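# Place yellow sponge beside blue foam block on desk

## Task

Set the yellow sponge down on the desk holding the blue foam block, close beside it with only a narrow gap. The foam blocks must stay at their original spots without rotating, nothing new may end up on the floor, the cartons must remain standing upright on their desks, and the robot must neither topple nor finish leaning. The result only counts if it holds without the robot supporting anything at the end.

## Robot and tools

Robot: a Hello Robot Stretch 3 with a single arm. It has a two-wheeled base (0.33 m long, 0.34 m wide), a lift that slides up a mast, and a telescoping arm that sticks out to the robot's right side. The base cannot move sideways, so to bring the gripper forward or back you drive the base. Turning in place pivots about the point between the drive wheels, which is 0.05 m behind the front edge. With the arm retracted and the wrist folded, turning sweeps a circle of radius 0.28 m. An unfolded, level gripper reaches past that circle.

Frames: the base frame has its origin on the floor between the wheels, x forward, y left, z up. hand_pose is reported in this frame at the point where the closed fingertips meet. With all wrist joints at 0, the hand frame's x points up, y points back along the arm toward the mast, and z points to the robot's rear. The odometry frame is the base frame at the start of the scene. Heading is positive to the left and runs from -3.142 to 3.142.

Tool execute_actions(actions, cameras): actions is a list holding one action, or an empty list to just read state and images. An action can contain:
- base: exactly one command per action. {"translate_m": d} is a relative straight drive from the current base position, -1 to 1 m, forward positive. {"rotate_rad": d} is a relative turn in place, -3.2 to 3.2 rad, left (CCW) positive. Offsets count from the base position in the most recent state report.
- joints: absolute targets, given by name.
  - lift_m: 0 to 1.1 (arm height)
  - arm_m: 0 to 0.52 (extension)
  - wrist_yaw_rad: -1.345 to 4.42. 0 points along the arm, positive swings toward the front, 3.0 folds over the base.
  - wrist_pitch_rad: -1.57 to 0.451. Negative tips the fingers down.
  - wrist_roll_rad: -2.911 to 2.911
  - gripper_m: -0.089 to 0.179, higher is wider. The actual tip gap is about 0.007 m smaller when nearly shut and 0.025 m smaller when fully open, and is zero below 0.007.
  - head_pan_rad: -3.953 to 1.73. 0 faces forward, -1.57 looks along the arm.
  - head_tilt_rad: -1.53 to 0.419, negative looks down.
  Anything you leave out may keep pushing toward its previous target.
- contact_limits: {"arm_m": effort %} from 1 to 100. The arm stops once its effort reaches this value. Lower values are gentler, but too low stops it immediately.

cameras is a list drawn from head_camera, nav_camera, wrist_camera and all. Leaving it out means all cameras; [] means none. An unknown key, value or camera makes the whole call rejected with no motion. A single action may last no more than 15 s. If a result reports a stop, any further calls in that same reply are skipped.

Tool wait(seconds 0 to 10): commands nothing and returns state and images.
Tool zoom_image(camera, region [x0,y0,x1,y1] in pixels, at most 504x504): gives a closer look at that camera's latest full image.
Tool finished_scene(scene 1 or 2): closes the scene permanently and says whether it succeeded. Its result also gives the next scene's task. Replying without a tool call ends every remaining scene.

Results:
- base_status / joint_status: done, off_target (came to rest away from the target and may still be pushing), contact_stop, time_out or torque_fault. After the last three the target is dropped. An arm or lift that hit a contact stop goes slack until you command it again. The base, wrist and head have no contact stop.
- on_its_own: joints you did not command, with "held at" showing their target.
- motor_effort: percent, positive toward higher values, with the peak in brackets. Readings are noisy and biased. An effort at rest outside its normal range suggests the joint is pushing or loaded.
- lidar_m: 12 sectors of 30 degrees each. The 1st is ahead, counting counter-clockwise (4th left, 7th behind, 10th right). The scan plane is 0.17 m above the floor, so it sees table legs but not tabletops, and its range is 0.15 to 12 m. "-" means nothing detected.
- wrist_depth_mm / head_depth_mm: 7x7 median depths, ranges 45–1000 and 280–4000 mm.
- base_odometry: wheel-based and drifts with slip. turned_by_wheels and turned_by_imu give the turn since the last result.
- base_tilt: degrees forward and right, with up to about 4° fixed bias.

Speed: the base drives at up to 0.30 m/s and 1.9 rad/s only while stowed (lift below 0.30, arm below 0.03, yaw above 2.54). Otherwise it is limited to 0.10 m/s and 0.63 rad/s.

Gripping: to grasp, command gripper_m below the object's width. To let go, command at least 0.02 above the value where contact happened. Neither the gripper reading nor "done" confirms you are holding something, so check the cameras. Squeezing too hard triggers a stall guard that can let the object slip. Send a different value to squeeze again.

Avoid self-collision: fold or unfold the wrist only with lift between 0.32 and 0.95, pitch at -0.4 and roll near 0. Once folded, you may lower the lift to 0.25. If yaw goes below -0.4, keep pitch at -0.5 or lower.

Avoid tipping:
- Do not push the arm into anything solid while the gripper is more than about 0.45 m high.
- Do not push a second time after a contact stop.
- Do not drive while the gripper is holding or hooked on something fixed.
- If you snag furniture, reverse in small steps.
- If a lean appears, pull the gripper free and lower the lift to about 0.2.
- Wrist servos that strain for several seconds shut off for 10 s (torque_fault).

Also avoid dropping, slamming, or bumping the foam blocks or cartons. Loose objects may occasionally get pushed by outside forces. Release the sponge and move clear before calling finished_scene.

Each tool is called after "Call:" as a command line: name --argument value for each argument, lists and objects as JSON in quotes; but a table of rows of numbers goes row by row, as --pt "numbers of a row", without its own name.

## Session

Call:
execute_actions --actions '[{"joints":{"head_pan_rad":-0.8,"head_tilt_rad":-0.6}}]'

Scene clock: 1.00 s.
base_odometry: x=+0.000 y=+0.000 heading=+0.000 (m, m, rad; odometry frame)
turned_by_wheels: +0.000 (rad since the last result)
turned_by_imu: +0.000 (rad since the last result)
base_tilt: forward=+2.9 right=+0.2 (deg)
lidar_m: 1.59 1.85 2.46 2.13 2.49 1.59 1.20 1.48 2.43 1.93 1.99 2.00
head_depth_mm: 1934 1786 2318 2086 1665 1367 1163 / 2099 2314 2512 2079 1661 1372 1173 / 2252 2489 2704 2110 1663 1373 1171 / 2408 2701 2833 2121 1673 1376 1175 / 2267 2467 2646 2141 1664 1384 1177 / 2024 2216 2418 2149 1688 1388 1187 / 1828 1985 2140 2137 1687 1394 1183
base_status: not commanded
joint_positions: lift_m=+0.552 arm_m=+0.003 wrist_yaw_rad=+3.038 wrist_pitch_rad=-0.320 wrist_roll_rad=+0.014 gripper_m=+0.037 head_pan_rad=-0.793 head_tilt_rad=-0.592
joint_status: all done
motor_effort: left_wheel=+0(0) right_wheel=+0(0) lift_m=+26(25) arm_m=+1(0) wrist_yaw_rad=+0(0) wrist_pitch_rad=+7(7) wrist_roll_rad=+0(0) gripper_m=+1(1) head_pan_rad=-4(48) head_tilt_rad=-4(38) (%)
hand_pose: x=+0.0031 y=+0.0866 z=+0.5878 quat_wxyz=(+0.149, +0.707, +0.075, +0.687) (m; base frame)
wrist_depth_mm: - - - - - - - / - - - - - - - / - - - - - - - / - - - - - - - / - - - - - - - / 871 889 - 930 984 - - / 721 738 753 774 793 826 826
pictures: head_camera (sideways: a quarter turn clockwise sets it upright), nav_camera (sideways: a quarter turn counterclockwise sets it upright), wrist_camera
camera_calibration (this result's frames):
head_camera: T_world_to_cam=[[-0.39353, 0.438613, -0.807931, 1.07822], [0.732522, 0.680624, 0.0127001, -0.0158632], [0.555468, -0.58683, -0.58914, 0.72562], [0, 0, 0, 1]] pos_world=[0.0328727, -0.0363078, 1.29882]
nav_camera: T_world_to_cam=[[0.403609, -0.418994, 0.813354, -1.01478], [-0.722427, -0.691444, 0.00229599, 0.054527], [0.561426, -0.588515, -0.581765, 0.711749], [0, 0, 0, 1]] pos_world=[0.0493731, 0.0313894, 1.23932]
wrist_camera: T_world_to_cam=[[0.992995, -0.106504, 0.0511729, -0.0316918], [-0.00526287, -0.472518, -0.881305, 0.589597], [0.118042, 0.874862, -0.469769, 0.360662], [0, 0, 0, 1]] pos_world=[-0.00800071, -0.0403094, 0.690665]
Images, in order (width x height): head_camera 896x504, nav_camera 672x504, wrist_camera 644x364.

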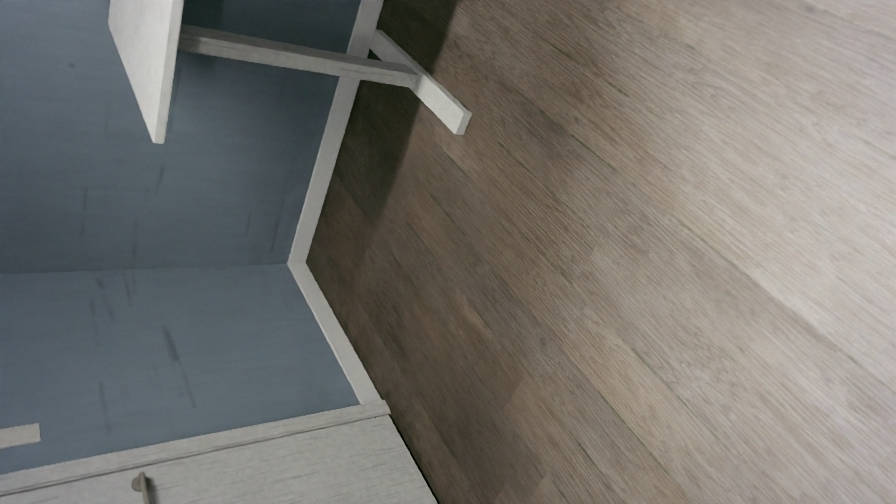

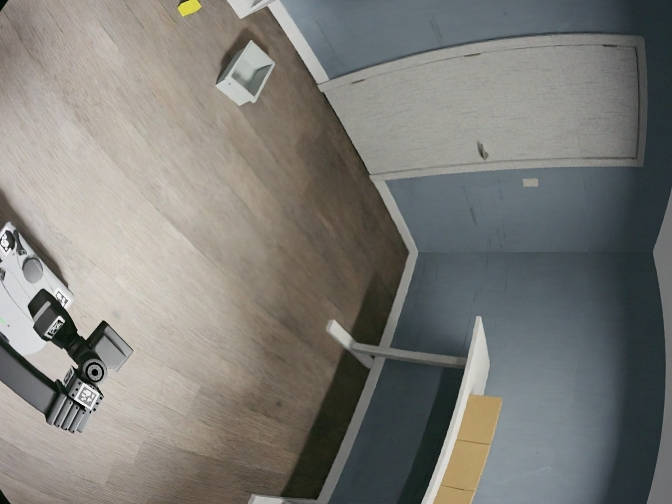

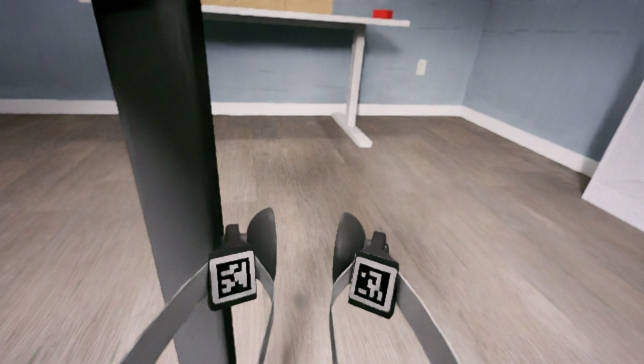

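The sponge seems on the floor, front-left.

Call:
execute_actions --actions '[{"joints":{"head_pan_rad":0.4,"head_tilt_rad":-0.7}}]' --cameras '["head_camera","nav_camera"]'

Call:
execute_actions --actions '[{"joints":{"head_pan_rad":1.7,"head_tilt_rad":-0.3}}]' --cameras '["head_camera","nav_camera"]'

Call:
execute_actions --actions '[{"joints":{"head_pan_rad":-1.9,"head_tilt_rad":-0.3}}]' --cameras '["head_camera","nav_camera"]'

Scene clock: 3.23 s.
base_odometry: x=+0.000 y=+0.000 heading=+0.000 (m, m, rad; odometry frame)
turned_by_wheels: +0.000 (rad since the last result)
turned_by_imu: +0.000 (rad since the last result)
base_tilt: forward=+3.0 right=+0.2 (deg)
lidar_m: 1.59 1.85 2.46 2.13 2.49 1.59 1.20 1.48 2.45 1.93 1.99 2.00
head_depth_mm: 1516 1703 1949 1854 1520 1301 1126 / 1529 1738 1982 1803 1545 1302 1125 / 1552 1656 1998 1880 1536 1303 1132 / 1584 1807 2021 1866 1556 1307 1133 / 1646 1867 2038 1881 1548 1310 1137 / 1671 1775 2074 1905 1559 1309 1141 / 1599 2064 2280 1897 1553 1312 1140
base_status: not commanded
joint_positions: lift_m=+0.552 arm_m=+0.003 wrist_yaw_rad=+3.038 wrist_pitch_rad=-0.320 wrist_roll_rad=+0.014 gripper_m=+0.037 head_pan_rad=+0.393 head_tilt_rad=-0.691
joint_status: all done
motor_effort: left_wheel=+0(0) right_wheel=+0(0) lift_m=+26(25) arm_m=+1(1) wrist_yaw_rad=+1(1) wrist_pitch_rad=+6(7) wrist_roll_rad=+0(0) gripper_m=+0(0) head_pan_rad=+4(53) head_tilt_rad=-5(16) (%)
hand_pose: x=+0.0031 y=+0.0866 z=+0.5878 quat_wxyz=(+0.149, +0.707, +0.075, +0.687) (m; base frame)
wrist_depth_mm: - - - - - - - / - - - - - - - / - - - - - - - / - - - - - - - / - - - - - - - / 857 906 - 922 964 961 1000 / 742 753 771 787 796 812 827
pictures: head_camera (sideways: a quarter turn clockwise sets it upright), nav_camera (sideways: a quarter turn counterclockwise sets it upright)
camera_calibration (this result's frames):
head_camera: T_world_to_cam=[[-0.625455, -0.229306, -0.745805, 0.998651], [-0.354418, 0.935036, 0.00973879, -0.00537607], [0.695122, 0.270418, -0.666093, 0.824872], [0, 0, 0, 1]] pos_world=[0.0493196, 0.0109632, 1.29429]
nav_camera: T_world_to_cam=[[0.611587, 0.246237, 0.751883, -0.935924], [0.369541, -0.929207, 0.00372205, 0.0460097], [0.699571, 0.275575, -0.659286, 0.81175], [0, 0, 0, 1]] pos_world=[-0.0124804, 0.0495135, 1.23871]
Images, in order (width x height): head_camera 896x504, nav_camera 672x504.

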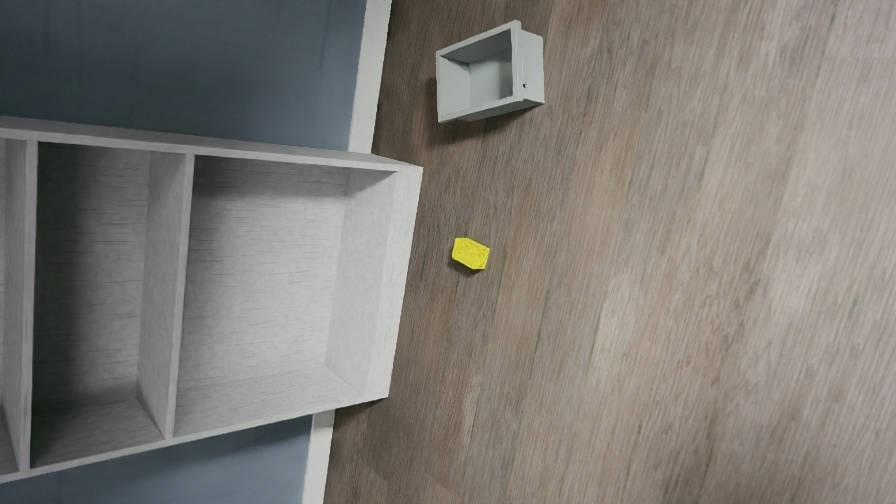

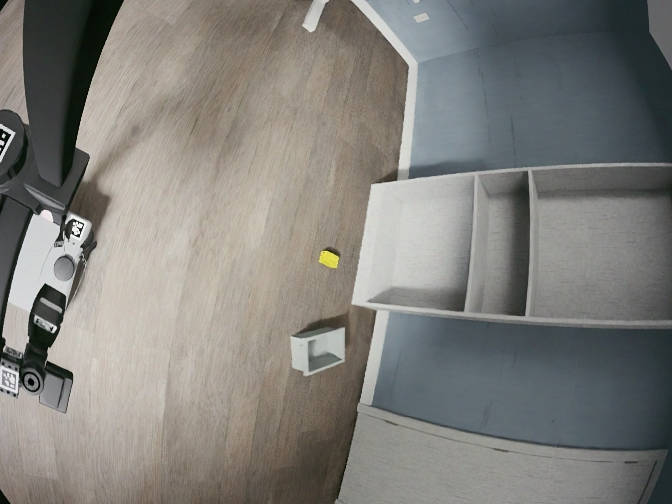

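Scene clock: 4.43 s.
base_odometry: x=+0.000 y=+0.000 heading=+0.000 (m, m, rad; odometry frame)
turned_by_wheels: +0.000 (rad since the last result)
turned_by_imu: +0.000 (rad since the last result)
base_tilt: forward=+3.0 right=+0.2 (deg)
lidar_m: 1.59 1.84 2.46 2.13 2.48 1.59 1.20 1.48 2.44 1.94 1.98 2.00
head_depth_mm: 2063 2167 2284 2106 2198 1712 1376 / 2046 2178 2307 2507 2350 1746 1389 / 2023 2153 2273 2523 2309 1746 1385 / 2045 2153 2279 1832 2343 1734 1390 / 2077 2173 2327 1843 2356 1751 1398 / 2027 2201 2344 2116 2241 1775 1414 / 2067 2202 2315 2451 2497 - -
base_status: not commanded
joint_positions: lift_m=+0.552 arm_m=+0.003 wrist_yaw_rad=+3.038 wrist_pitch_rad=-0.320 wrist_roll_rad=+0.014 gripper_m=+0.037 head_pan_rad=+1.693 head_tilt_rad=-0.310
joint_status: all done
motor_effort: left_wheel=+0(0) right_wheel=+0(0) lift_m=+25(25) arm_m=+1(1) wrist_yaw_rad=+1(1) wrist_pitch_rad=+7(6) wrist_roll_rad=+0(0) gripper_m=+0(0) head_pan_rad=+5(53) head_tilt_rad=+6(33) (%)
hand_pose: x=+0.0031 y=+0.0866 z=+0.5878 quat_wxyz=(+0.149, +0.707, +0.075, +0.687) (m; base frame)
wrist_depth_mm: - - - - - - - / - - - - - - - / - - - - - - - / - - - - - - - / - - - - - - - / 874 894 - 910 978 994 - / 745 748 755 768 802 804 831
pictures: head_camera (sideways: a quarter turn clockwise sets it upright), nav_camera (sideways: a quarter turn counterclockwise sets it upright)
camera_calibration (this result's frames):
head_camera: T_world_to_cam=[[0.0141001, -0.341409, -0.939809, 1.24774], [-0.995062, -0.097145, 0.0203612, -0.0153049], [-0.0982493, 0.934881, -0.341093, 0.40685], [0, 0, 0, 1]] pos_world=[0.00714994, 0.0441484, 1.31173]
nav_camera: T_world_to_cam=[[-0.0339039, 0.330784, 0.943097, -1.18135], [0.994241, 0.107155, -0.00184142, 0.0494416], [-0.101667, 0.937603, -0.332512, 0.391462], [0, 0, 0, 1]] pos_world=[-0.0494104, 0.0184376, 1.24439]
Images, in order (width x height): head_camera 896x504, nav_camera 672x504.

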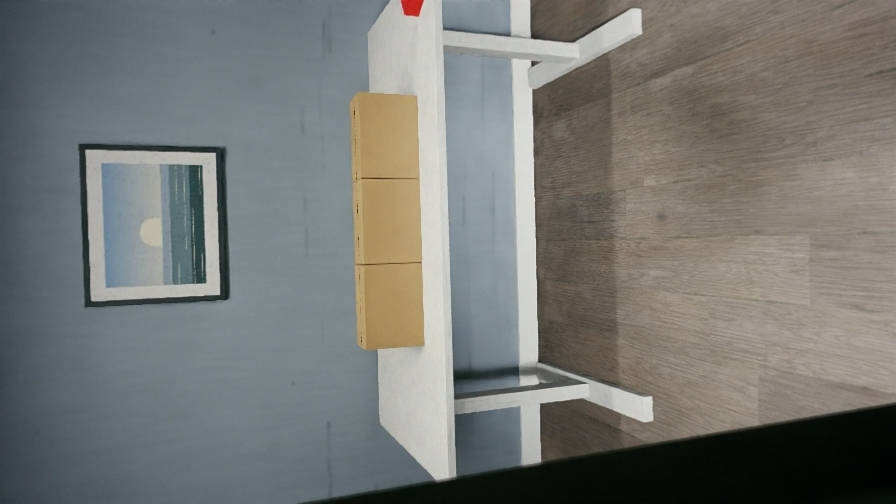

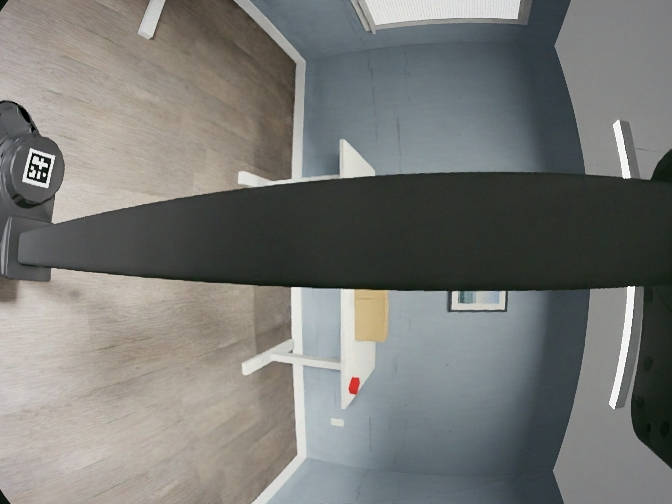

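Scene clock: 6.57 s.
base_odometry: x=+0.000 y=+0.000 heading=+0.000 (m, m, rad; odometry frame)
turned_by_wheels: +0.000 (rad since the last result)
turned_by_imu: +0.000 (rad since the last result)
base_tilt: forward=+3.0 right=+0.2 (deg)
lidar_m: 1.58 1.84 2.46 2.12 2.48 1.58 1.20 1.48 2.44 1.93 1.98 2.00
head_depth_mm: 2262 2349 2475 2596 2316 1732 1380 / 2354 2552 2681 2864 2320 1724 1380 / 2269 2392 2590 2788 2333 1732 1384 / 2127 2265 2450 2645 2363 1747 1388 / 2050 2184 2274 2430 2147 1773 1401 / 1976 2069 2125 2374 2378 1763 1396 / 1891 1995 1539 2233 2298 1783 1405
base_status: not commanded
joint_positions: lift_m=+0.552 arm_m=+0.003 wrist_yaw_rad=+3.038 wrist_pitch_rad=-0.320 wrist_roll_rad=+0.014 gripper_m=+0.037 head_pan_rad=-1.893 head_tilt_rad=-0.310
joint_status: all done
motor_effort: left_wheel=+0(0) right_wheel=+0(0) lift_m=+26(25) arm_m=+1(0) wrist_yaw_rad=+1(0) wrist_pitch_rad=+7(6) wrist_roll_rad=+0(0) gripper_m=+0(0) head_pan_rad=-4(53) head_tilt_rad=+6(7) (%)
hand_pose: x=+0.0031 y=+0.0866 z=+0.5878 quat_wxyz=(+0.149, +0.707, +0.075, +0.687) (m; base frame)
wrist_depth_mm: - - - - - - - / - - - - - - - / - - - - - - - / - - - - - - - / - - - - - - - / 864 892 - 924 977 982 - / 743 732 743 770 806 812 838
pictures: head_camera (sideways: a quarter turn clockwise sets it upright), nav_camera (sideways: a quarter turn counterclockwise sets it upright)
camera_calibration (this result's frames):
head_camera: T_world_to_cam=[[0.133845, 0.3142, -0.939875, 1.2471], [0.940332, -0.339647, 0.020366, -0.0271171], [-0.312827, -0.88652, -0.340912, 0.407923], [0, 0, 0, 1]] pos_world=[-0.0138093, -0.0394162, 1.31173]
nav_camera: T_world_to_cam=[[-0.111397, -0.313109, 0.943161, -1.18096], [-0.943889, 0.330258, -0.00184423, 0.0612679], [-0.310909, -0.890445, -0.33233, 0.392502], [0, 0, 0, 1]] pos_world=[0.0483072, -0.0405026, 1.24439]
Images, in order (width x height): head_camera 896x504, nav_camera 672x504.

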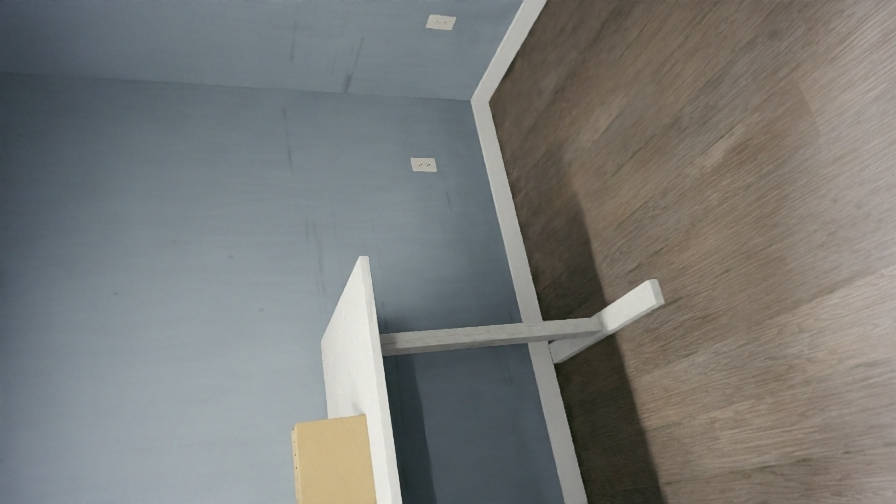

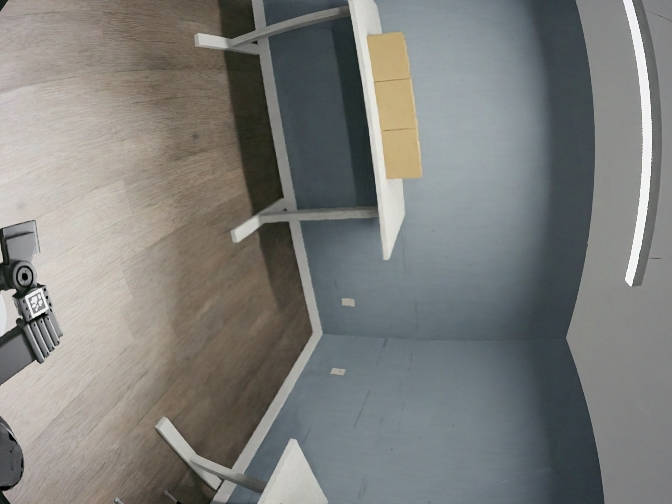

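Call:
execute_actions --actions '[{"joints":{"head_pan_rad":-3.1,"head_tilt_rad":-0.5,"lift_m":0.27},"base":{"translate_m":0.8}}]' --cameras '["head_camera","nav_camera"]'

Scene clock: 13.63 s.
base_odometry: x=+0.800 y=+0.000 heading=+0.000 (m, m, rad; odometry frame)
turned_by_wheels: +0.000 (rad since the last result)
turned_by_imu: +0.001 (rad since the last result)
base_tilt: forward=+2.9 right=+0.2 (deg)
lidar_m: 1.09 0.83 1.30 2.08 2.46 2.37 2.23 2.24 2.22 1.79 1.68 1.14
head_depth_mm: 2255 2513 2715 2406 1831 1469 1217 / 2236 2383 2653 2424 1839 1468 1226 / 2234 2359 2710 2451 1815 1464 1229 / 2177 2340 2137 2348 1856 1462 1228 / 2162 2334 2261 2470 1841 1485 1230 / 2169 2361 2204 2371 1839 1494 1237 / 2147 2351 2624 2486 1865 1490 1245
base_status: done
joint_positions: lift_m=+0.271 arm_m=+0.003 wrist_yaw_rad=+3.038 wrist_pitch_rad=-0.320 wrist_roll_rad=+0.014 gripper_m=+0.037 head_pan_rad=-3.093 head_tilt_rad=-0.495
joint_status: all done
motor_effort: left_wheel=+0(9) right_wheel=+0(5) lift_m=+9(23) arm_m=+0(1) wrist_yaw_rad=+0(1) wrist_pitch_rad=+6(7) wrist_roll_rad=+0(0) gripper_m=+0(0) head_pan_rad=-4(53) head_tilt_rad=-3(22) (%)
hand_pose: x=+0.0031 y=+0.0866 z=+0.3060 quat_wxyz=(+0.150, +0.707, +0.076, +0.687) (m; base frame)
wrist_depth_mm: - - - - - - 962 / - - - - - - - / - - - - - - 973 / 804 826 894 932 949 931 816 / 633 652 - 692 726 702 721 / 516 524 - 548 576 587 600 / 449 - - 483 467 481 500
pictures: head_camera (sideways: a quarter turn clockwise sets it upright), nav_camera (sideways: a quarter turn counterclockwise sets it upright)
camera_calibration (this result's frames):
head_camera: T_world_to_cam=[[0.508051, -0.00287845, -0.861322, 1.14233], [0.0205998, -0.999668, 0.0154916, -0.0151564], [-0.861081, -0.0256136, -0.507823, 0.628464], [0, 0, 0, 1]] pos_world=[-0.0388925, 0.00423399, 1.3033]
nav_camera: T_world_to_cam=[[-0.499647, -0.0176871, 0.866048, -1.07798], [-0.0338685, 0.999426, 0.000871394, 0.0521812], [-0.865567, -0.0288964, -0.499959, 0.61402], [0, 0, 0, 1]] pos_world=[-0.0053685, -0.0534747, 1.24053]
Images, in order (width x height): head_camera 896x504, nav_camera 672x504.

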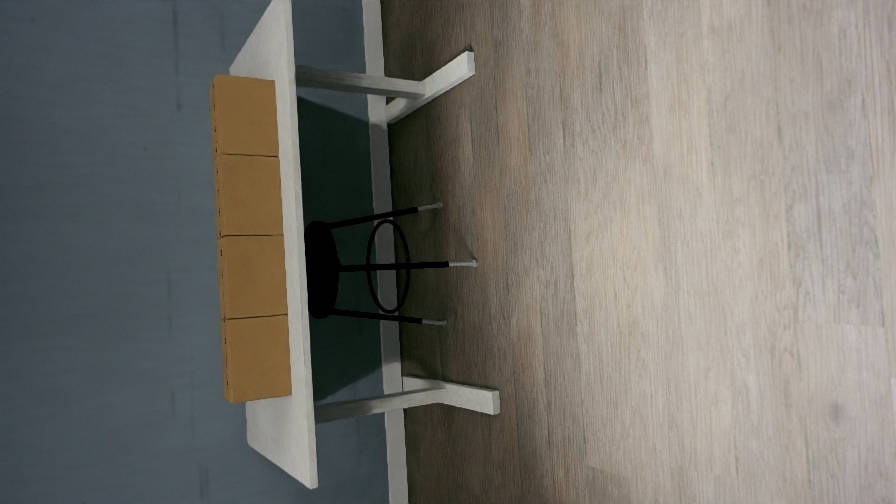

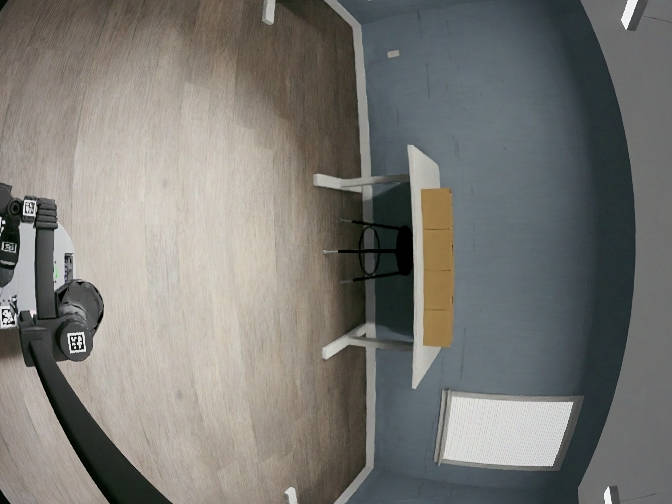

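Call:
execute_actions --actions '[{"base":{"rotate_rad":1.571}}]' --cameras '[]'

Call:
execute_actions --actions '[{"base":{"translate_m":0.51}}]' --cameras '[]'

Call:
execute_actions --actions '[{"joints":{"lift_m":0.4,"wrist_pitch_rad":-0.4,"head_pan_rad":-1.57,"head_tilt_rad":-1.1}}]' --cameras '[]'

Call:
execute_actions --actions '[{"joints":{"wrist_yaw_rad":0,"gripper_m":0.16}}]' --cameras '[]'

Call:
execute_actions --actions '[{"joints":{"wrist_pitch_rad":-1.5,"arm_m":0.2}}]' --cameras '["head_camera","wrist_camera"]'

Scene clock: 18.17 s.
base_odometry: x=+0.800 y=+0.000 heading=+1.571 (m, m, rad; odometry frame)
turned_by_wheels: +1.571 (rad since the last result)
turned_by_imu: +1.555 (rad since the last result)
base_tilt: forward=+3.0 right=+0.2 (deg)
lidar_m: 2.08 2.46 2.87 2.00 2.23 2.22 1.79 1.74 1.14 1.09 0.82 1.29
head_depth_mm: 1886 1474 2341 2396 1822 1454 1231 / 1875 1455 2318 2446 1830 1469 1227 / 1869 1583 2263 2422 1808 1476 1229 / 1847 1959 2237 2254 1834 1480 1236 / 1842 1969 2233 2370 1846 1480 1232 / 1819 2000 2216 2377 1862 1496 1249 / 1824 2016 2212 2382 1858 1493 1237
base_status: done
joint_positions: lift_m=+0.271 arm_m=+0.003 wrist_yaw_rad=+3.038 wrist_pitch_rad=-0.320 wrist_roll_rad=+0.014 gripper_m=+0.037 head_pan_rad=-3.093 head_tilt_rad=-0.495
joint_status: not commanded
motor_effort: left_wheel=-1(9) right_wheel=+1(10) lift_m=+9(9) arm_m=+0(0) wrist_yaw_rad=+1(1) wrist_pitch_rad=+7(7) wrist_roll_rad=+0(0) gripper_m=+0(0) head_pan_rad=-4(3) head_tilt_rad=-3(3) (%)
hand_pose: x=+0.0031 y=+0.0865 z=+0.3060 quat_wxyz=(+0.150, +0.707, +0.076, +0.687) (m; base frame)
wrist_depth_mm: - - - - - - - / - - - - - - - / - - - - - - - / 809 826 897 914 945 - - / 633 643 - 697 717 741 761 / 516 522 - 551 579 587 602 / 448 - - 480 468 480 504
pictures: none
No camera images: the call's "cameras" was empty. Leave "cameras" out to get every camera's image.

Scene clock: 21.53 s.
base_odometry: x=+0.800 y=+0.510 heading=+1.571 (m, m, rad; odometry frame)
turned_by_wheels: +0.000 (rad since the last result)
turned_by_imu: +0.001 (rad since the last result)
base_tilt: forward=+3.0 right=+0.2 (deg)
lidar_m: 1.58 2.05 2.08 2.29 2.52 2.67 2.30 1.63 1.12 0.77 0.90 1.35
head_depth_mm: 2327 1924 2823 2421 1820 1454 1214 / 2337 1914 2779 2417 1836 1470 1216 / 2291 2028 2784 2454 1819 1471 1228 / 2257 2401 2720 2440 1836 1477 1234 / 2248 2460 2752 2488 1835 1478 1239 / 2257 2413 2700 2463 1854 1490 1235 / 2221 2425 2690 2482 1883 1488 1236
base_status: done
joint_positions: lift_m=+0.271 arm_m=+0.003 wrist_yaw_rad=+3.038 wrist_pitch_rad=-0.320 wrist_roll_rad=+0.014 gripper_m=+0.037 head_pan_rad=-3.093 head_tilt_rad=-0.495
joint_status: not commanded
motor_effort: left_wheel=-2(8) right_wheel=+1(6) lift_m=+9(9) arm_m=+0(1) wrist_yaw_rad=+1(0) wrist_pitch_rad=+7(7) wrist_roll_rad=+0(0) gripper_m=+0(0) head_pan_rad=-3(4) head_tilt_rad=-3(3) (%)
hand_pose: x=+0.0031 y=+0.0865 z=+0.3060 quat_wxyz=(+0.150, +0.707, +0.076, +0.687) (m; base frame)
wrist_depth_mm: - - - - - - - / - - - - - - - / - - - - - - - / 811 819 889 929 951 - - / 634 643 - 693 712 738 767 / 523 523 - 554 575 581 601 / 448 - - 485 468 484 496
pictures: none
No camera images: the call's "cameras" was empty. Leave "cameras" out to get every camera's image.

Scene clock: 23.53 s.
base_odometry: x=+0.800 y=+0.510 heading=+1.571 (m, m, rad; odometry frame)
turned_by_wheels: +0.000 (rad since the last result)
turned_by_imu: +0.000 (rad since the last result)
base_tilt: forward=+3.0 right=+0.2 (deg)
lidar_m: 1.59 2.05 2.08 2.29 2.51 2.68 2.30 1.63 1.12 0.77 0.90 1.34
head_depth_mm: 1081 1336 1536 1346 1256 1168 - / 1028 1313 1508 1392 1272 1196 - / 802 1080 1371 1395 1288 - - / 819 1208 1385 1389 1276 - - / 818 1183 1386 1362 1265 1168 1086 / 817 1159 1372 1363 1268 1172 1091 / 820 1137 1371 1354 1275 1173 1084
base_status: not commanded
joint_positions: lift_m=+0.399 arm_m=+0.003 wrist_yaw_rad=+3.038 wrist_pitch_rad=-0.415 wrist_roll_rad=+0.014 gripper_m=+0.037 head_pan_rad=-1.577 head_tilt_rad=-1.086
joint_status: all done
motor_effort: left_wheel=-2(2) right_wheel=+2(1) lift_m=+39(42) arm_m=+1(0) wrist_yaw_rad=+1(1) wrist_pitch_rad=+6(7) wrist_roll_rad=+0(0) gripper_m=+0(0) head_pan_rad=+5(53) head_tilt_rad=-8(42) (%)
hand_pose: x=+0.0020 y=+0.0758 z=+0.4127 quat_wxyz=(+0.182, +0.703, +0.108, +0.679) (m; base frame)
wrist_depth_mm: - - - - - - - / - - - - - - - / - - - - - - - / 894 934 971 996 - - - / 741 759 - 807 812 859 874 / 618 625 - 652 682 680 702 / 532 545 559 571 560 584 613
pictures: none
No camera images: the call's "cameras" was empty. Leave "cameras" out to get every camera's image.

Scene clock: 26.07 s.
base_odometry: x=+0.800 y=+0.510 heading=+1.571 (m, m, rad; odometry frame)
turned_by_wheels: +0.000 (rad since the last result)
turned_by_imu: +0.000 (rad since the last result)
base_tilt: forward=+2.9 right=+0.3 (deg)
lidar_m: 1.58 2.04 2.08 2.29 2.52 2.67 2.30 1.63 1.11 0.77 0.90 1.35
head_depth_mm: 1080 1345 1540 1352 1258 1160 - / 1037 1324 1511 1392 1272 1191 - / 802 1080 1375 1381 1295 - - / 823 1211 1396 1379 1265 1185 - / 821 1177 1392 1370 1264 1169 1078 / 821 1156 1377 1355 1272 1165 1082 / 824 1132 1381 1359 1276 1171 1078
base_status: not commanded
joint_positions: lift_m=+0.399 arm_m=+0.003 wrist_yaw_rad=+0.002 wrist_pitch_rad=-0.415 wrist_roll_rad=+0.014 gripper_m=+0.160 head_pan_rad=-1.577 head_tilt_rad=-1.086
joint_status: all done
motor_effort: left_wheel=-2(2) right_wheel=+2(1) lift_m=+39(39) arm_m=+1(0) wrist_yaw_rad=-2(4) wrist_pitch_rad=+6(6) wrist_roll_rad=+0(0) gripper_m=+0(82) head_pan_rad=+4(5) head_tilt_rad=-7(8) (%)
hand_pose: x=-0.0210 y=-0.3727 z=+0.4127 quat_wxyz=(+0.688, +0.146, -0.696, -0.146) (m; base frame)
wrist_depth_mm: 641 652 657 682 632 780 817 / 688 696 720 738 649 841 873 / 731 772 812 813 893 956 982 / 716 743 797 803 989 - - / 609 637 654 680 803 856 859 / 621 622 648 661 662 - 595 / 512 538 545 563 574 548 551
pictures: none
No camera images: the call's "cameras" was empty. Leave "cameras" out to get every camera's image.

Scene clock: 28.77 s.
base_odometry: x=+0.800 y=+0.510 heading=+1.571 (m, m, rad; odometry frame)
turned_by_wheels: +0.000 (rad since the last result)
turned_by_imu: +0.000 (rad since the last result)
base_tilt: forward=+3.0 right=+0.1 (deg)
lidar_m: 1.59 2.04 2.08 2.29 2.52 2.67 2.30 1.63 1.12 0.77 0.90 1.34
head_depth_mm: 1082 1344 1531 1343 1245 1168 - / 1032 1324 1515 1382 1268 1197 - / 803 1066 1371 1434 1266 - - / 819 1207 1400 1396 1244 1194 - / 822 1183 1387 1375 1270 1170 1085 / 823 1164 1374 1363 1263 1174 1089 / 821 1134 1375 1353 1279 1175 1090
base_status: not commanded
joint_positions: lift_m=+0.399 arm_m=+0.200 wrist_yaw_rad=+0.000 wrist_pitch_rad=-1.496 wrist_roll_rad=+0.014 gripper_m=+0.160 head_pan_rad=-1.577 head_tilt_rad=-1.086
joint_status: all done
motor_effort: left_wheel=-2(2) right_wheel=+1(0) lift_m=+39(39) arm_m=+7(7) wrist_yaw_rad=+0(1) wrist_pitch_rad=-2(6) wrist_roll_rad=+0(0) gripper_m=+1(0) head_pan_rad=+4(5) head_tilt_rad=-8(8) (%)
hand_pose: x=-0.0216 y=-0.3398 z=+0.2806 quat_wxyz=(+0.515, +0.478, -0.522, -0.485) (m; base frame)
wrist_depth_mm: 415 419 422 430 433 440 395 / 424 429 430 435 439 445 421 / 427 438 433 439 449 452 448 / 438 442 446 448 453 455 459 / 442 444 453 452 464 468 468 / 448 457 458 461 465 - 475 / 462 463 467 - - 482 486
pictures: head_camera (sideways: a quarter turn clockwise sets it upright), wrist_camera
camera_calibration (this result's frames):
head_camera: T_world_to_cam=[[0.0331719, 0.901274, -0.431978, 0.585759], [0.999271, -0.0380908, -0.00273737, 0.00261079], [-0.0189215, -0.431572, -0.90188, 1.13579], [0, 0, 0, 1]] pos_world=[-0.000548842, -0.0376555, 1.27739]
wrist_camera: T_world_to_cam=[[-0.99869, -0.0456617, 0.0230945, -0.0513277], [-0.0432595, 0.994483, 0.0955631, 0.340754], [-0.0273306, 0.0944388, -0.995155, 0.471413], [0, 0, 0, 1]] pos_world=[-0.0236356, -0.385737, 0.437751]
Images, in order (width x height): head_camera 896x504, wrist_camera 644x364.

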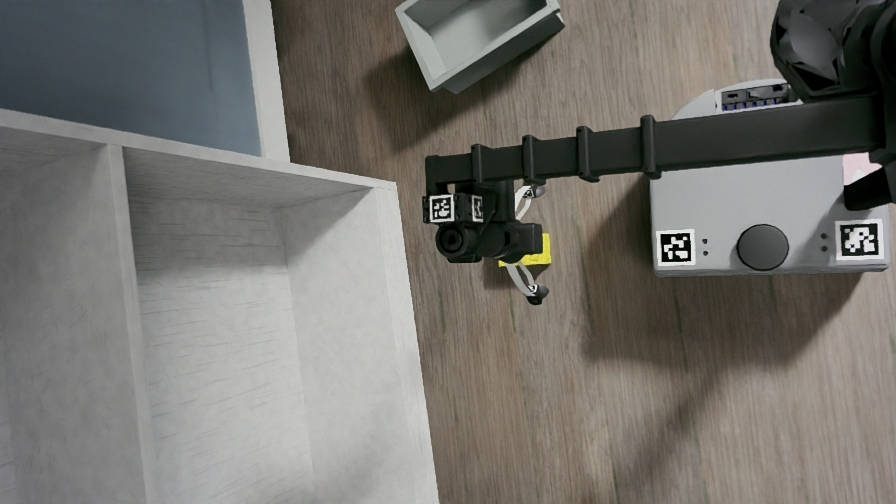

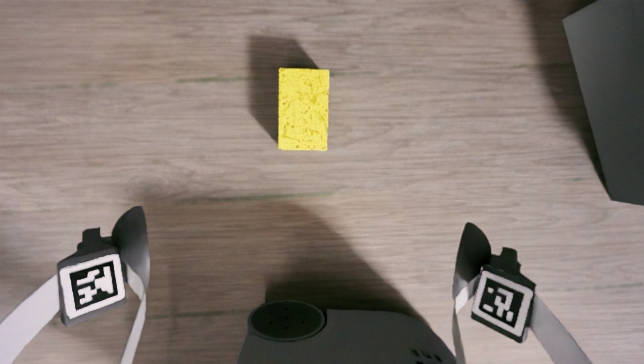

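Call:
execute_actions --actions '[{"joints":{"arm_m":0.3,"lift_m":0.145}}]' --cameras '["wrist_camera"]'

Call:
execute_actions --actions '[{"joints":{"gripper_m":0.03}}]' --cameras '[]'

Call:
execute_actions --actions '[{"joints":{"lift_m":1.1,"arm_m":0.0,"head_pan_rad":0.6,"head_tilt_rad":-0.5},"base":{"translate_m":0.75}}]'

Scene clock: 33.53 s.
base_odometry: x=+0.800 y=+0.510 heading=+1.571 (m, m, rad; odometry frame)
turned_by_wheels: +0.000 (rad since the last result)
turned_by_imu: +0.000 (rad since the last result)
base_tilt: forward=+2.9 right=+0.2 (deg)
lidar_m: 1.58 2.04 2.08 2.29 2.52 2.67 2.30 1.63 1.12 0.77 0.90 1.35
head_depth_mm: 1088 1350 1525 1349 1251 1161 1074 / 1042 1323 1513 1388 1257 1193 - / 801 1063 1375 1395 1268 - - / 820 1208 1387 1398 1255 1194 - / 818 1188 1391 1374 1271 1173 1086 / 817 1162 1374 1368 1268 1167 1087 / 821 1137 1384 1355 1278 1170 1082
base_status: not commanded
joint_positions: lift_m=+0.146 arm_m=+0.300 wrist_yaw_rad=+0.000 wrist_pitch_rad=-1.497 wrist_roll_rad=+0.014 gripper_m=+0.160 head_pan_rad=-1.577 head_tilt_rad=-1.086
joint_status: all done
motor_effort: left_wheel=-2(1) right_wheel=+1(2) lift_m=+9(33) arm_m=+7(7) wrist_yaw_rad=+0(0) wrist_pitch_rad=-2(2) wrist_roll_rad=+0(0) gripper_m=+0(0) head_pan_rad=+4(5) head_tilt_rad=-7(7) (%)
hand_pose: x=-0.0216 y=-0.4395 z=+0.0272 quat_wxyz=(+0.515, +0.478, -0.521, -0.485) (m; base frame)
wrist_depth_mm: 178 179 181 183 184 186 188 / 180 181 183 185 187 190 190 / 183 184 185 187 189 192 193 / 185 187 144 146 193 195 197 / 187 190 146 148 196 199 200 / - 194 149 150 200 - 204 / 194 195 197 199 202 204 206
pictures: wrist_camera
camera_calibration (this result's frames):
wrist_camera: T_world_to_cam=[[-0.998691, -0.0456734, 0.0230423, -0.050032], [-0.0432446, 0.994373, 0.0967082, 0.464055], [-0.0273296, 0.0955852, -0.995046, 0.229141], [0, 0, 0, 1]] pos_world=[-0.0236363, -0.485631, 0.184281]
Images, in order (width x height): wrist_camera 644x364.

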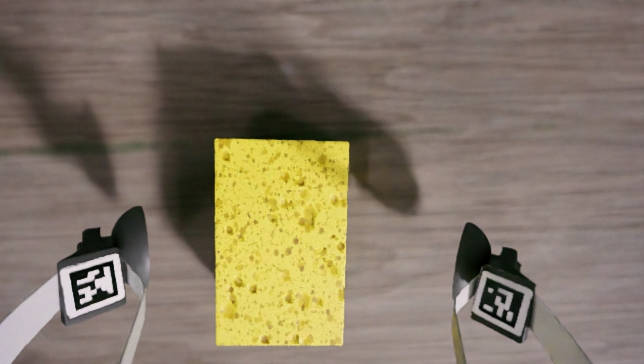

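Scene clock: 35.33 s.
base_odometry: x=+0.800 y=+0.510 heading=+1.571 (m, m, rad; odometry frame)
turned_by_wheels: +0.000 (rad since the last result)
turned_by_imu: +0.000 (rad since the last result)
base_tilt: forward=+3.0 right=+0.2 (deg)
lidar_m: 1.59 2.05 2.08 2.29 2.51 2.66 2.30 1.63 1.12 0.77 0.90 1.35
head_depth_mm: 1077 1343 1525 1350 1259 1166 1075 / 1039 1324 1499 1386 1265 1185 - / 805 1068 1370 1410 1271 - - / 820 1203 1391 1390 1251 1187 - / 820 1179 1403 1378 1272 1171 1088 / 821 1155 1381 1365 1272 1171 1088 / 823 1137 1365 1364 1277 1166 1086
base_status: not commanded
joint_positions: lift_m=+0.146 arm_m=+0.300 wrist_yaw_rad=+0.000 wrist_pitch_rad=-1.497 wrist_roll_rad=+0.014 gripper_m=+0.031 head_pan_rad=-1.577 head_tilt_rad=-1.086
joint_status: all done
motor_effort: left_wheel=-2(1) right_wheel=+1(1) lift_m=+9(9) arm_m=+6(6) wrist_yaw_rad=+0(1) wrist_pitch_rad=-1(2) wrist_roll_rad=+0(0) gripper_m=-14(88) head_pan_rad=+5(4) head_tilt_rad=-8(8) (%)
hand_pose: x=-0.0216 y=-0.4395 z=+0.0272 quat_wxyz=(+0.515, +0.478, -0.521, -0.485) (m; base frame)
wrist_depth_mm: 177 180 181 182 186 187 187 / 181 182 183 185 188 190 192 / 182 185 186 187 191 192 194 / 185 186 187 142 193 194 197 / 189 189 144 145 196 199 201 / 191 193 146 147 199 201 202 / 194 196 197 149 202 205 206
pictures: none
No camera images: the call's "cameras" was empty. Leave "cameras" out to get every camera's image.

Scene clock: 44.83 s.
base_odometry: x=+0.800 y=+1.260 heading=+1.571 (m, m, rad; odometry frame)
turned_by_wheels: +0.000 (rad since the last result)
turned_by_imu: +0.000 (rad since the last result)
base_tilt: forward=+2.9 right=+0.2 (deg)
lidar_m: 1.27 0.86 1.64 2.81 2.39 3.38 3.07 1.19 0.99 0.69 0.98 1.25
head_depth_mm: 1001 1095 1197 1177 1487 1442 1214 / 1045 1145 1269 1076 814 1373 1217 / 1098 1208 1317 1076 765 1313 1184 / 1136 1268 1391 1079 819 1412 1213 / 1201 1350 1448 923 847 1461 1232 / 1266 1425 1531 923 891 1481 1225 / 1353 1524 1616 976 1650 1486 1234
base_status: done
joint_positions: lift_m=+1.096 arm_m=+0.003 wrist_yaw_rad=+0.000 wrist_pitch_rad=-1.497 wrist_roll_rad=+0.014 gripper_m=+0.031 head_pan_rad=+0.593 head_tilt_rad=-0.507
joint_status: all done
joint sent to its limit — the command would take lift_m past its upper limit and arm_m past its lower limit, so those joints were sent only as far as their limits.
motor_effort: left_wheel=-2(4) right_wheel=+1(5) lift_m=+39(42) arm_m=-4(4) wrist_yaw_rad=-1(0) wrist_pitch_rad=-1(2) wrist_roll_rad=+0(0) gripper_m=-14(13) head_pan_rad=+5(53) head_tilt_rad=+5(40) (%)
hand_pose: x=-0.0216 y=-0.1430 z=+0.9778 quat_wxyz=(+0.515, +0.478, -0.521, -0.485) (m; base frame)
wrist_depth_mm: - - - - - - - / - - - - - - - / - - - - - - - / - - - 143 - - - / - - 144 145 - - - / - - 147 147 - - - / - - - 150 - - -
pictures: head_camera (sideways: a quarter turn clockwise sets it upright), nav_camera (sideways: a quarter turn counterclockwise sets it upright), wrist_camera
camera_calibration (this result's frames):
head_camera: T_world_to_cam=[[-0.445039, -0.266615, -0.854902, 1.13977], [-0.535101, 0.844652, 0.0151402, -0.0113089], [0.718058, 0.464197, -0.518569, 0.632814], [0, 0, 0, 1]] pos_world=[0.046795, 0.0196833, 1.30272]
nav_camera: T_world_to_cam=[[0.42725, 0.279891, 0.85972, -1.07538], [0.546496, -0.837461, 0.00105539, 0.0484014], [0.720277, 0.469383, -0.510765, 0.618406], [0, 0, 0, 1]] pos_world=[-0.0124167, 0.0512559, 1.24034]
wrist_camera: T_world_to_cam=[[-0.998691, -0.0456792, 0.0230346, -0.0583884], [-0.0432465, 0.994356, 0.0968779, 0.077164], [-0.0273299, 0.0957549, -0.99503, 1.14668], [0, 0, 0, 1]] pos_world=[-0.0236362, -0.189196, 1.13485]
Images, in order (width x height): head_camera 896x504, nav_camera 672x504, wrist_camera 644x364.

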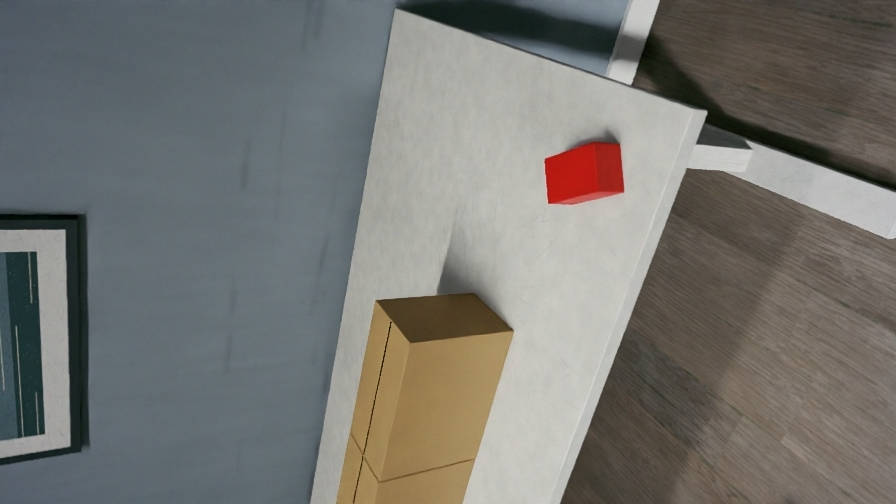

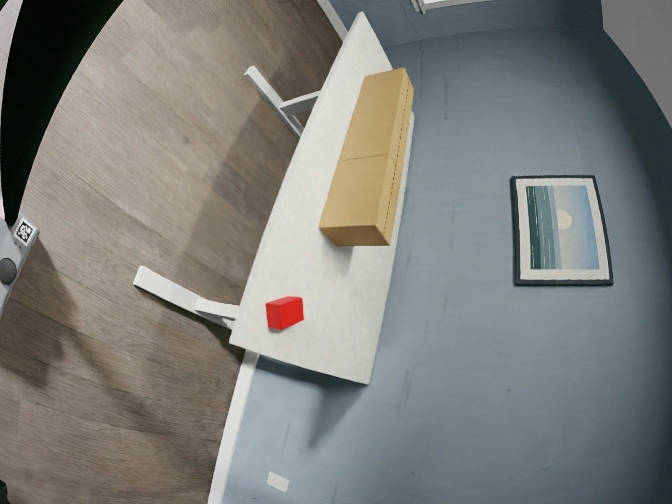

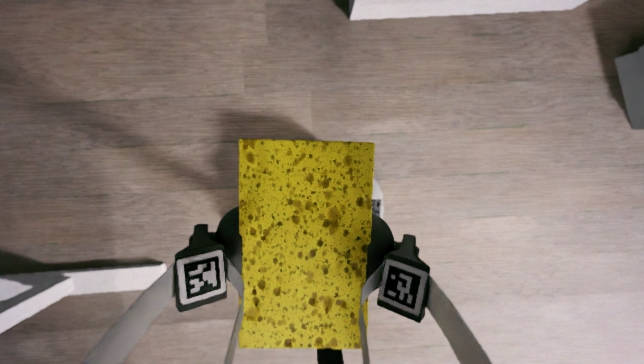

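Call:
execute_actions --actions '[{"base":{"translate_m":0.15}}]' --cameras '[]'

Call:
execute_actions --actions '[{"base":{"rotate_rad":1.571},"joints":{"head_pan_rad":-1.57,"head_tilt_rad":-0.6}}]' --cameras '[]'

Call:
execute_actions --actions '[{"base":{"translate_m":0.85},"joints":{"arm_m":0.5,"wrist_pitch_rad":-1.0}}]'

Scene clock: 49.33 s.
base_odometry: x=+0.800 y=+1.410 heading=+1.571 (m, m, rad; odometry frame)
turned_by_wheels: +0.000 (rad since the last result)
turned_by_imu: +0.000 (rad since the last result)
base_tilt: forward=+2.9 right=+0.2 (deg)
lidar_m: 1.12 0.72 1.45 2.81 2.53 3.52 3.22 1.31 0.73 0.95 0.96 1.20
head_depth_mm: 881 961 1055 1128 1312 1410 1218 / 920 1008 1112 1077 839 1378 1215 / 965 1055 1171 1080 814 643 1143 / 1004 1120 1243 1086 820 637 1167 / 1048 1175 1325 1094 823 659 1224 / 1103 1253 1380 810 799 704 1232 / 1162 1328 1456 805 830 1362 1240
base_status: done
joint_positions: lift_m=+1.096 arm_m=+0.003 wrist_yaw_rad=+0.000 wrist_pitch_rad=-1.497 wrist_roll_rad=+0.014 gripper_m=+0.031 head_pan_rad=+0.593 head_tilt_rad=-0.507
joint_status: not commanded
motor_effort: left_wheel=-1(3) right_wheel=+1(3) lift_m=+40(40) arm_m=-4(4) wrist_yaw_rad=+0(0) wrist_pitch_rad=-2(2) wrist_roll_rad=+0(0) gripper_m=-14(13) head_pan_rad=+4(4) head_tilt_rad=+4(4) (%)
hand_pose: x=-0.0216 y=-0.1430 z=+0.9778 quat_wxyz=(+0.515, +0.478, -0.521, -0.485) (m; base frame)
wrist_depth_mm: - - - - - - - / - - - - - - - / - - - - - - - / - - - 143 - - - / - - 145 145 - - - / - - 147 147 - - - / - - - 150 - - -
pictures: none
No camera images: the call's "cameras" was empty. Leave "cameras" out to get every camera's image.

Scene clock: 52.77 s.
base_odometry: x=+0.800 y=+1.410 heading=-3.142 (m, m, rad; odometry frame)
turned_by_wheels: +1.571 (rad since the last result)
turned_by_imu: +1.564 (rad since the last result)
base_tilt: forward=+3.0 right=+0.2 (deg)
lidar_m: 2.82 2.43 3.51 3.23 1.33 0.73 0.95 0.96 1.20 1.12 0.72 1.46
head_depth_mm: - - - - - - - / - - - - - - - / - - - - - - - / 914 1042 1133 1307 1554 - - / 907 1008 1146 1313 1531 1386 1180 / 896 1002 1127 1003 778 638 1151 / 887 986 1111 964 756 607 1162
base_status: done
joint_positions: lift_m=+1.096 arm_m=+0.003 wrist_yaw_rad=+0.000 wrist_pitch_rad=-1.497 wrist_roll_rad=+0.014 gripper_m=+0.031 head_pan_rad=-1.563 head_tilt_rad=-0.593
joint_status: all done
motor_effort: left_wheel=-2(7) right_wheel=+2(4) lift_m=+40(40) arm_m=-4(4) wrist_yaw_rad=-1(0) wrist_pitch_rad=-1(2) wrist_roll_rad=+0(0) gripper_m=-13(14) head_pan_rad=-4(53) head_tilt_rad=-4(16) (%)
hand_pose: x=-0.0216 y=-0.1430 z=+0.9778 quat_wxyz=(+0.515, +0.478, -0.521, -0.485) (m; base frame)
wrist_depth_mm: 393 402 - - - - 999 / - - - - - - - / - - - - - - 997 / - - - 143 - - - / - - 144 145 - - - / - - 146 147 - - - / - - - 150 - - 878
pictures: none
No camera images: the call's "cameras" was empty. Leave "cameras" out to get every camera's image.

Scene clock: 62.50 s.
base_odometry: x=-0.050 y=+1.410 heading=+3.142 (m, m, rad; odometry frame)
turned_by_wheels: +0.000 (rad since the last result)
turned_by_imu: -0.002 (rad since the last result)
base_tilt: forward=+3.0 right=+0.3 (deg)
lidar_m: 1.97 1.66 1.92 3.34 2.83 1.88 1.54 1.65 0.83 1.04 1.05 0.85
head_depth_mm: 892 985 1105 649 586 614 556 / 872 968 1101 940 570 612 546 / - 959 1091 876 564 616 546 / 843 945 1066 951 562 611 537 / 835 930 1054 962 554 604 526 / 826 917 1034 957 551 597 528 / 815 910 1022 970 541 593 529
base_status: done
joint_positions: lift_m=+1.096 arm_m=+0.500 wrist_yaw_rad=+0.000 wrist_pitch_rad=-1.011 wrist_roll_rad=+0.014 gripper_m=+0.031 head_pan_rad=-1.563 head_tilt_rad=-0.593
joint_status: all done
motor_effort: left_wheel=-1(4) right_wheel=+1(5) lift_m=+40(40) arm_m=+7(10) wrist_yaw_rad=+0(0) wrist_pitch_rad=+5(6) wrist_roll_rad=+0(0) gripper_m=-14(14) head_pan_rad=-4(4) head_tilt_rad=-4(4) (%)
hand_pose: x=-0.0216 y=-0.7603 z=+1.0052 quat_wxyz=(+0.615, +0.340, -0.623, -0.345) (m; base frame)
wrist_depth_mm: 349 359 369 375 391 400 412 / 419 441 451 463 474 493 515 / 504 502 516 529 544 556 568 / 466 478 471 143 500 514 522 / 441 451 145 145 479 479 486 / 415 420 147 147 444 457 453 / 391 397 393 150 414 424 426
pictures: head_camera (sideways: a quarter turn clockwise sets it upright), nav_camera (sideways: a quarter turn counterclockwise sets it upright), wrist_camera
camera_calibration (this result's frames):
head_camera: T_world_to_cam=[[0.0230651, 0.589347, -0.807551, 1.07518], [0.999683, -0.0217481, 0.0126811, -0.0174682], [-0.0100891, -0.807587, -0.589662, 0.729749], [0, 0, 0, 1]] pos_world=[0.0000259451, -0.0446985, 1.29879]
nav_camera: T_world_to_cam=[[-0.0021688, -0.582291, 0.812977, -1.01182], [-0.999973, 0.00694322, 0.00230539, 0.0562078], [-0.00698709, -0.812951, -0.582291, 0.7159], [0, 0, 0, 1]] pos_world=[0.0590139, -0.00757163, 1.23932]
wrist_camera: T_world_to_cam=[[-0.998688, -0.0298055, 0.0416378, -0.0938088], [-0.04339, 0.924369, -0.379025, 1.11345], [-0.0271916, -0.380334, -0.924449, 0.800163], [0, 0, 0, 1]] pos_world=[-0.0236155, -0.727703, 1.16564]
Images, in order (width x height): head_camera 896x504, nav_camera 672x504, wrist_camera 644x364.

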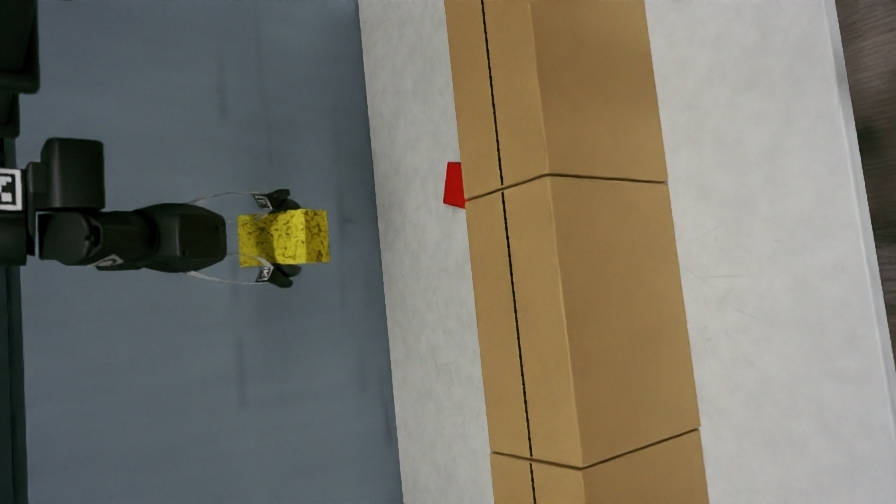

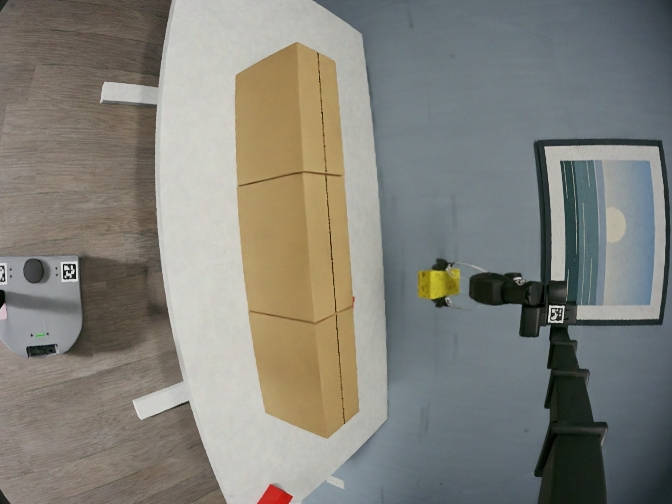

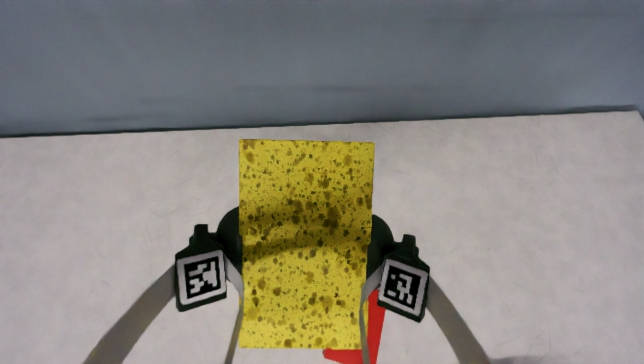

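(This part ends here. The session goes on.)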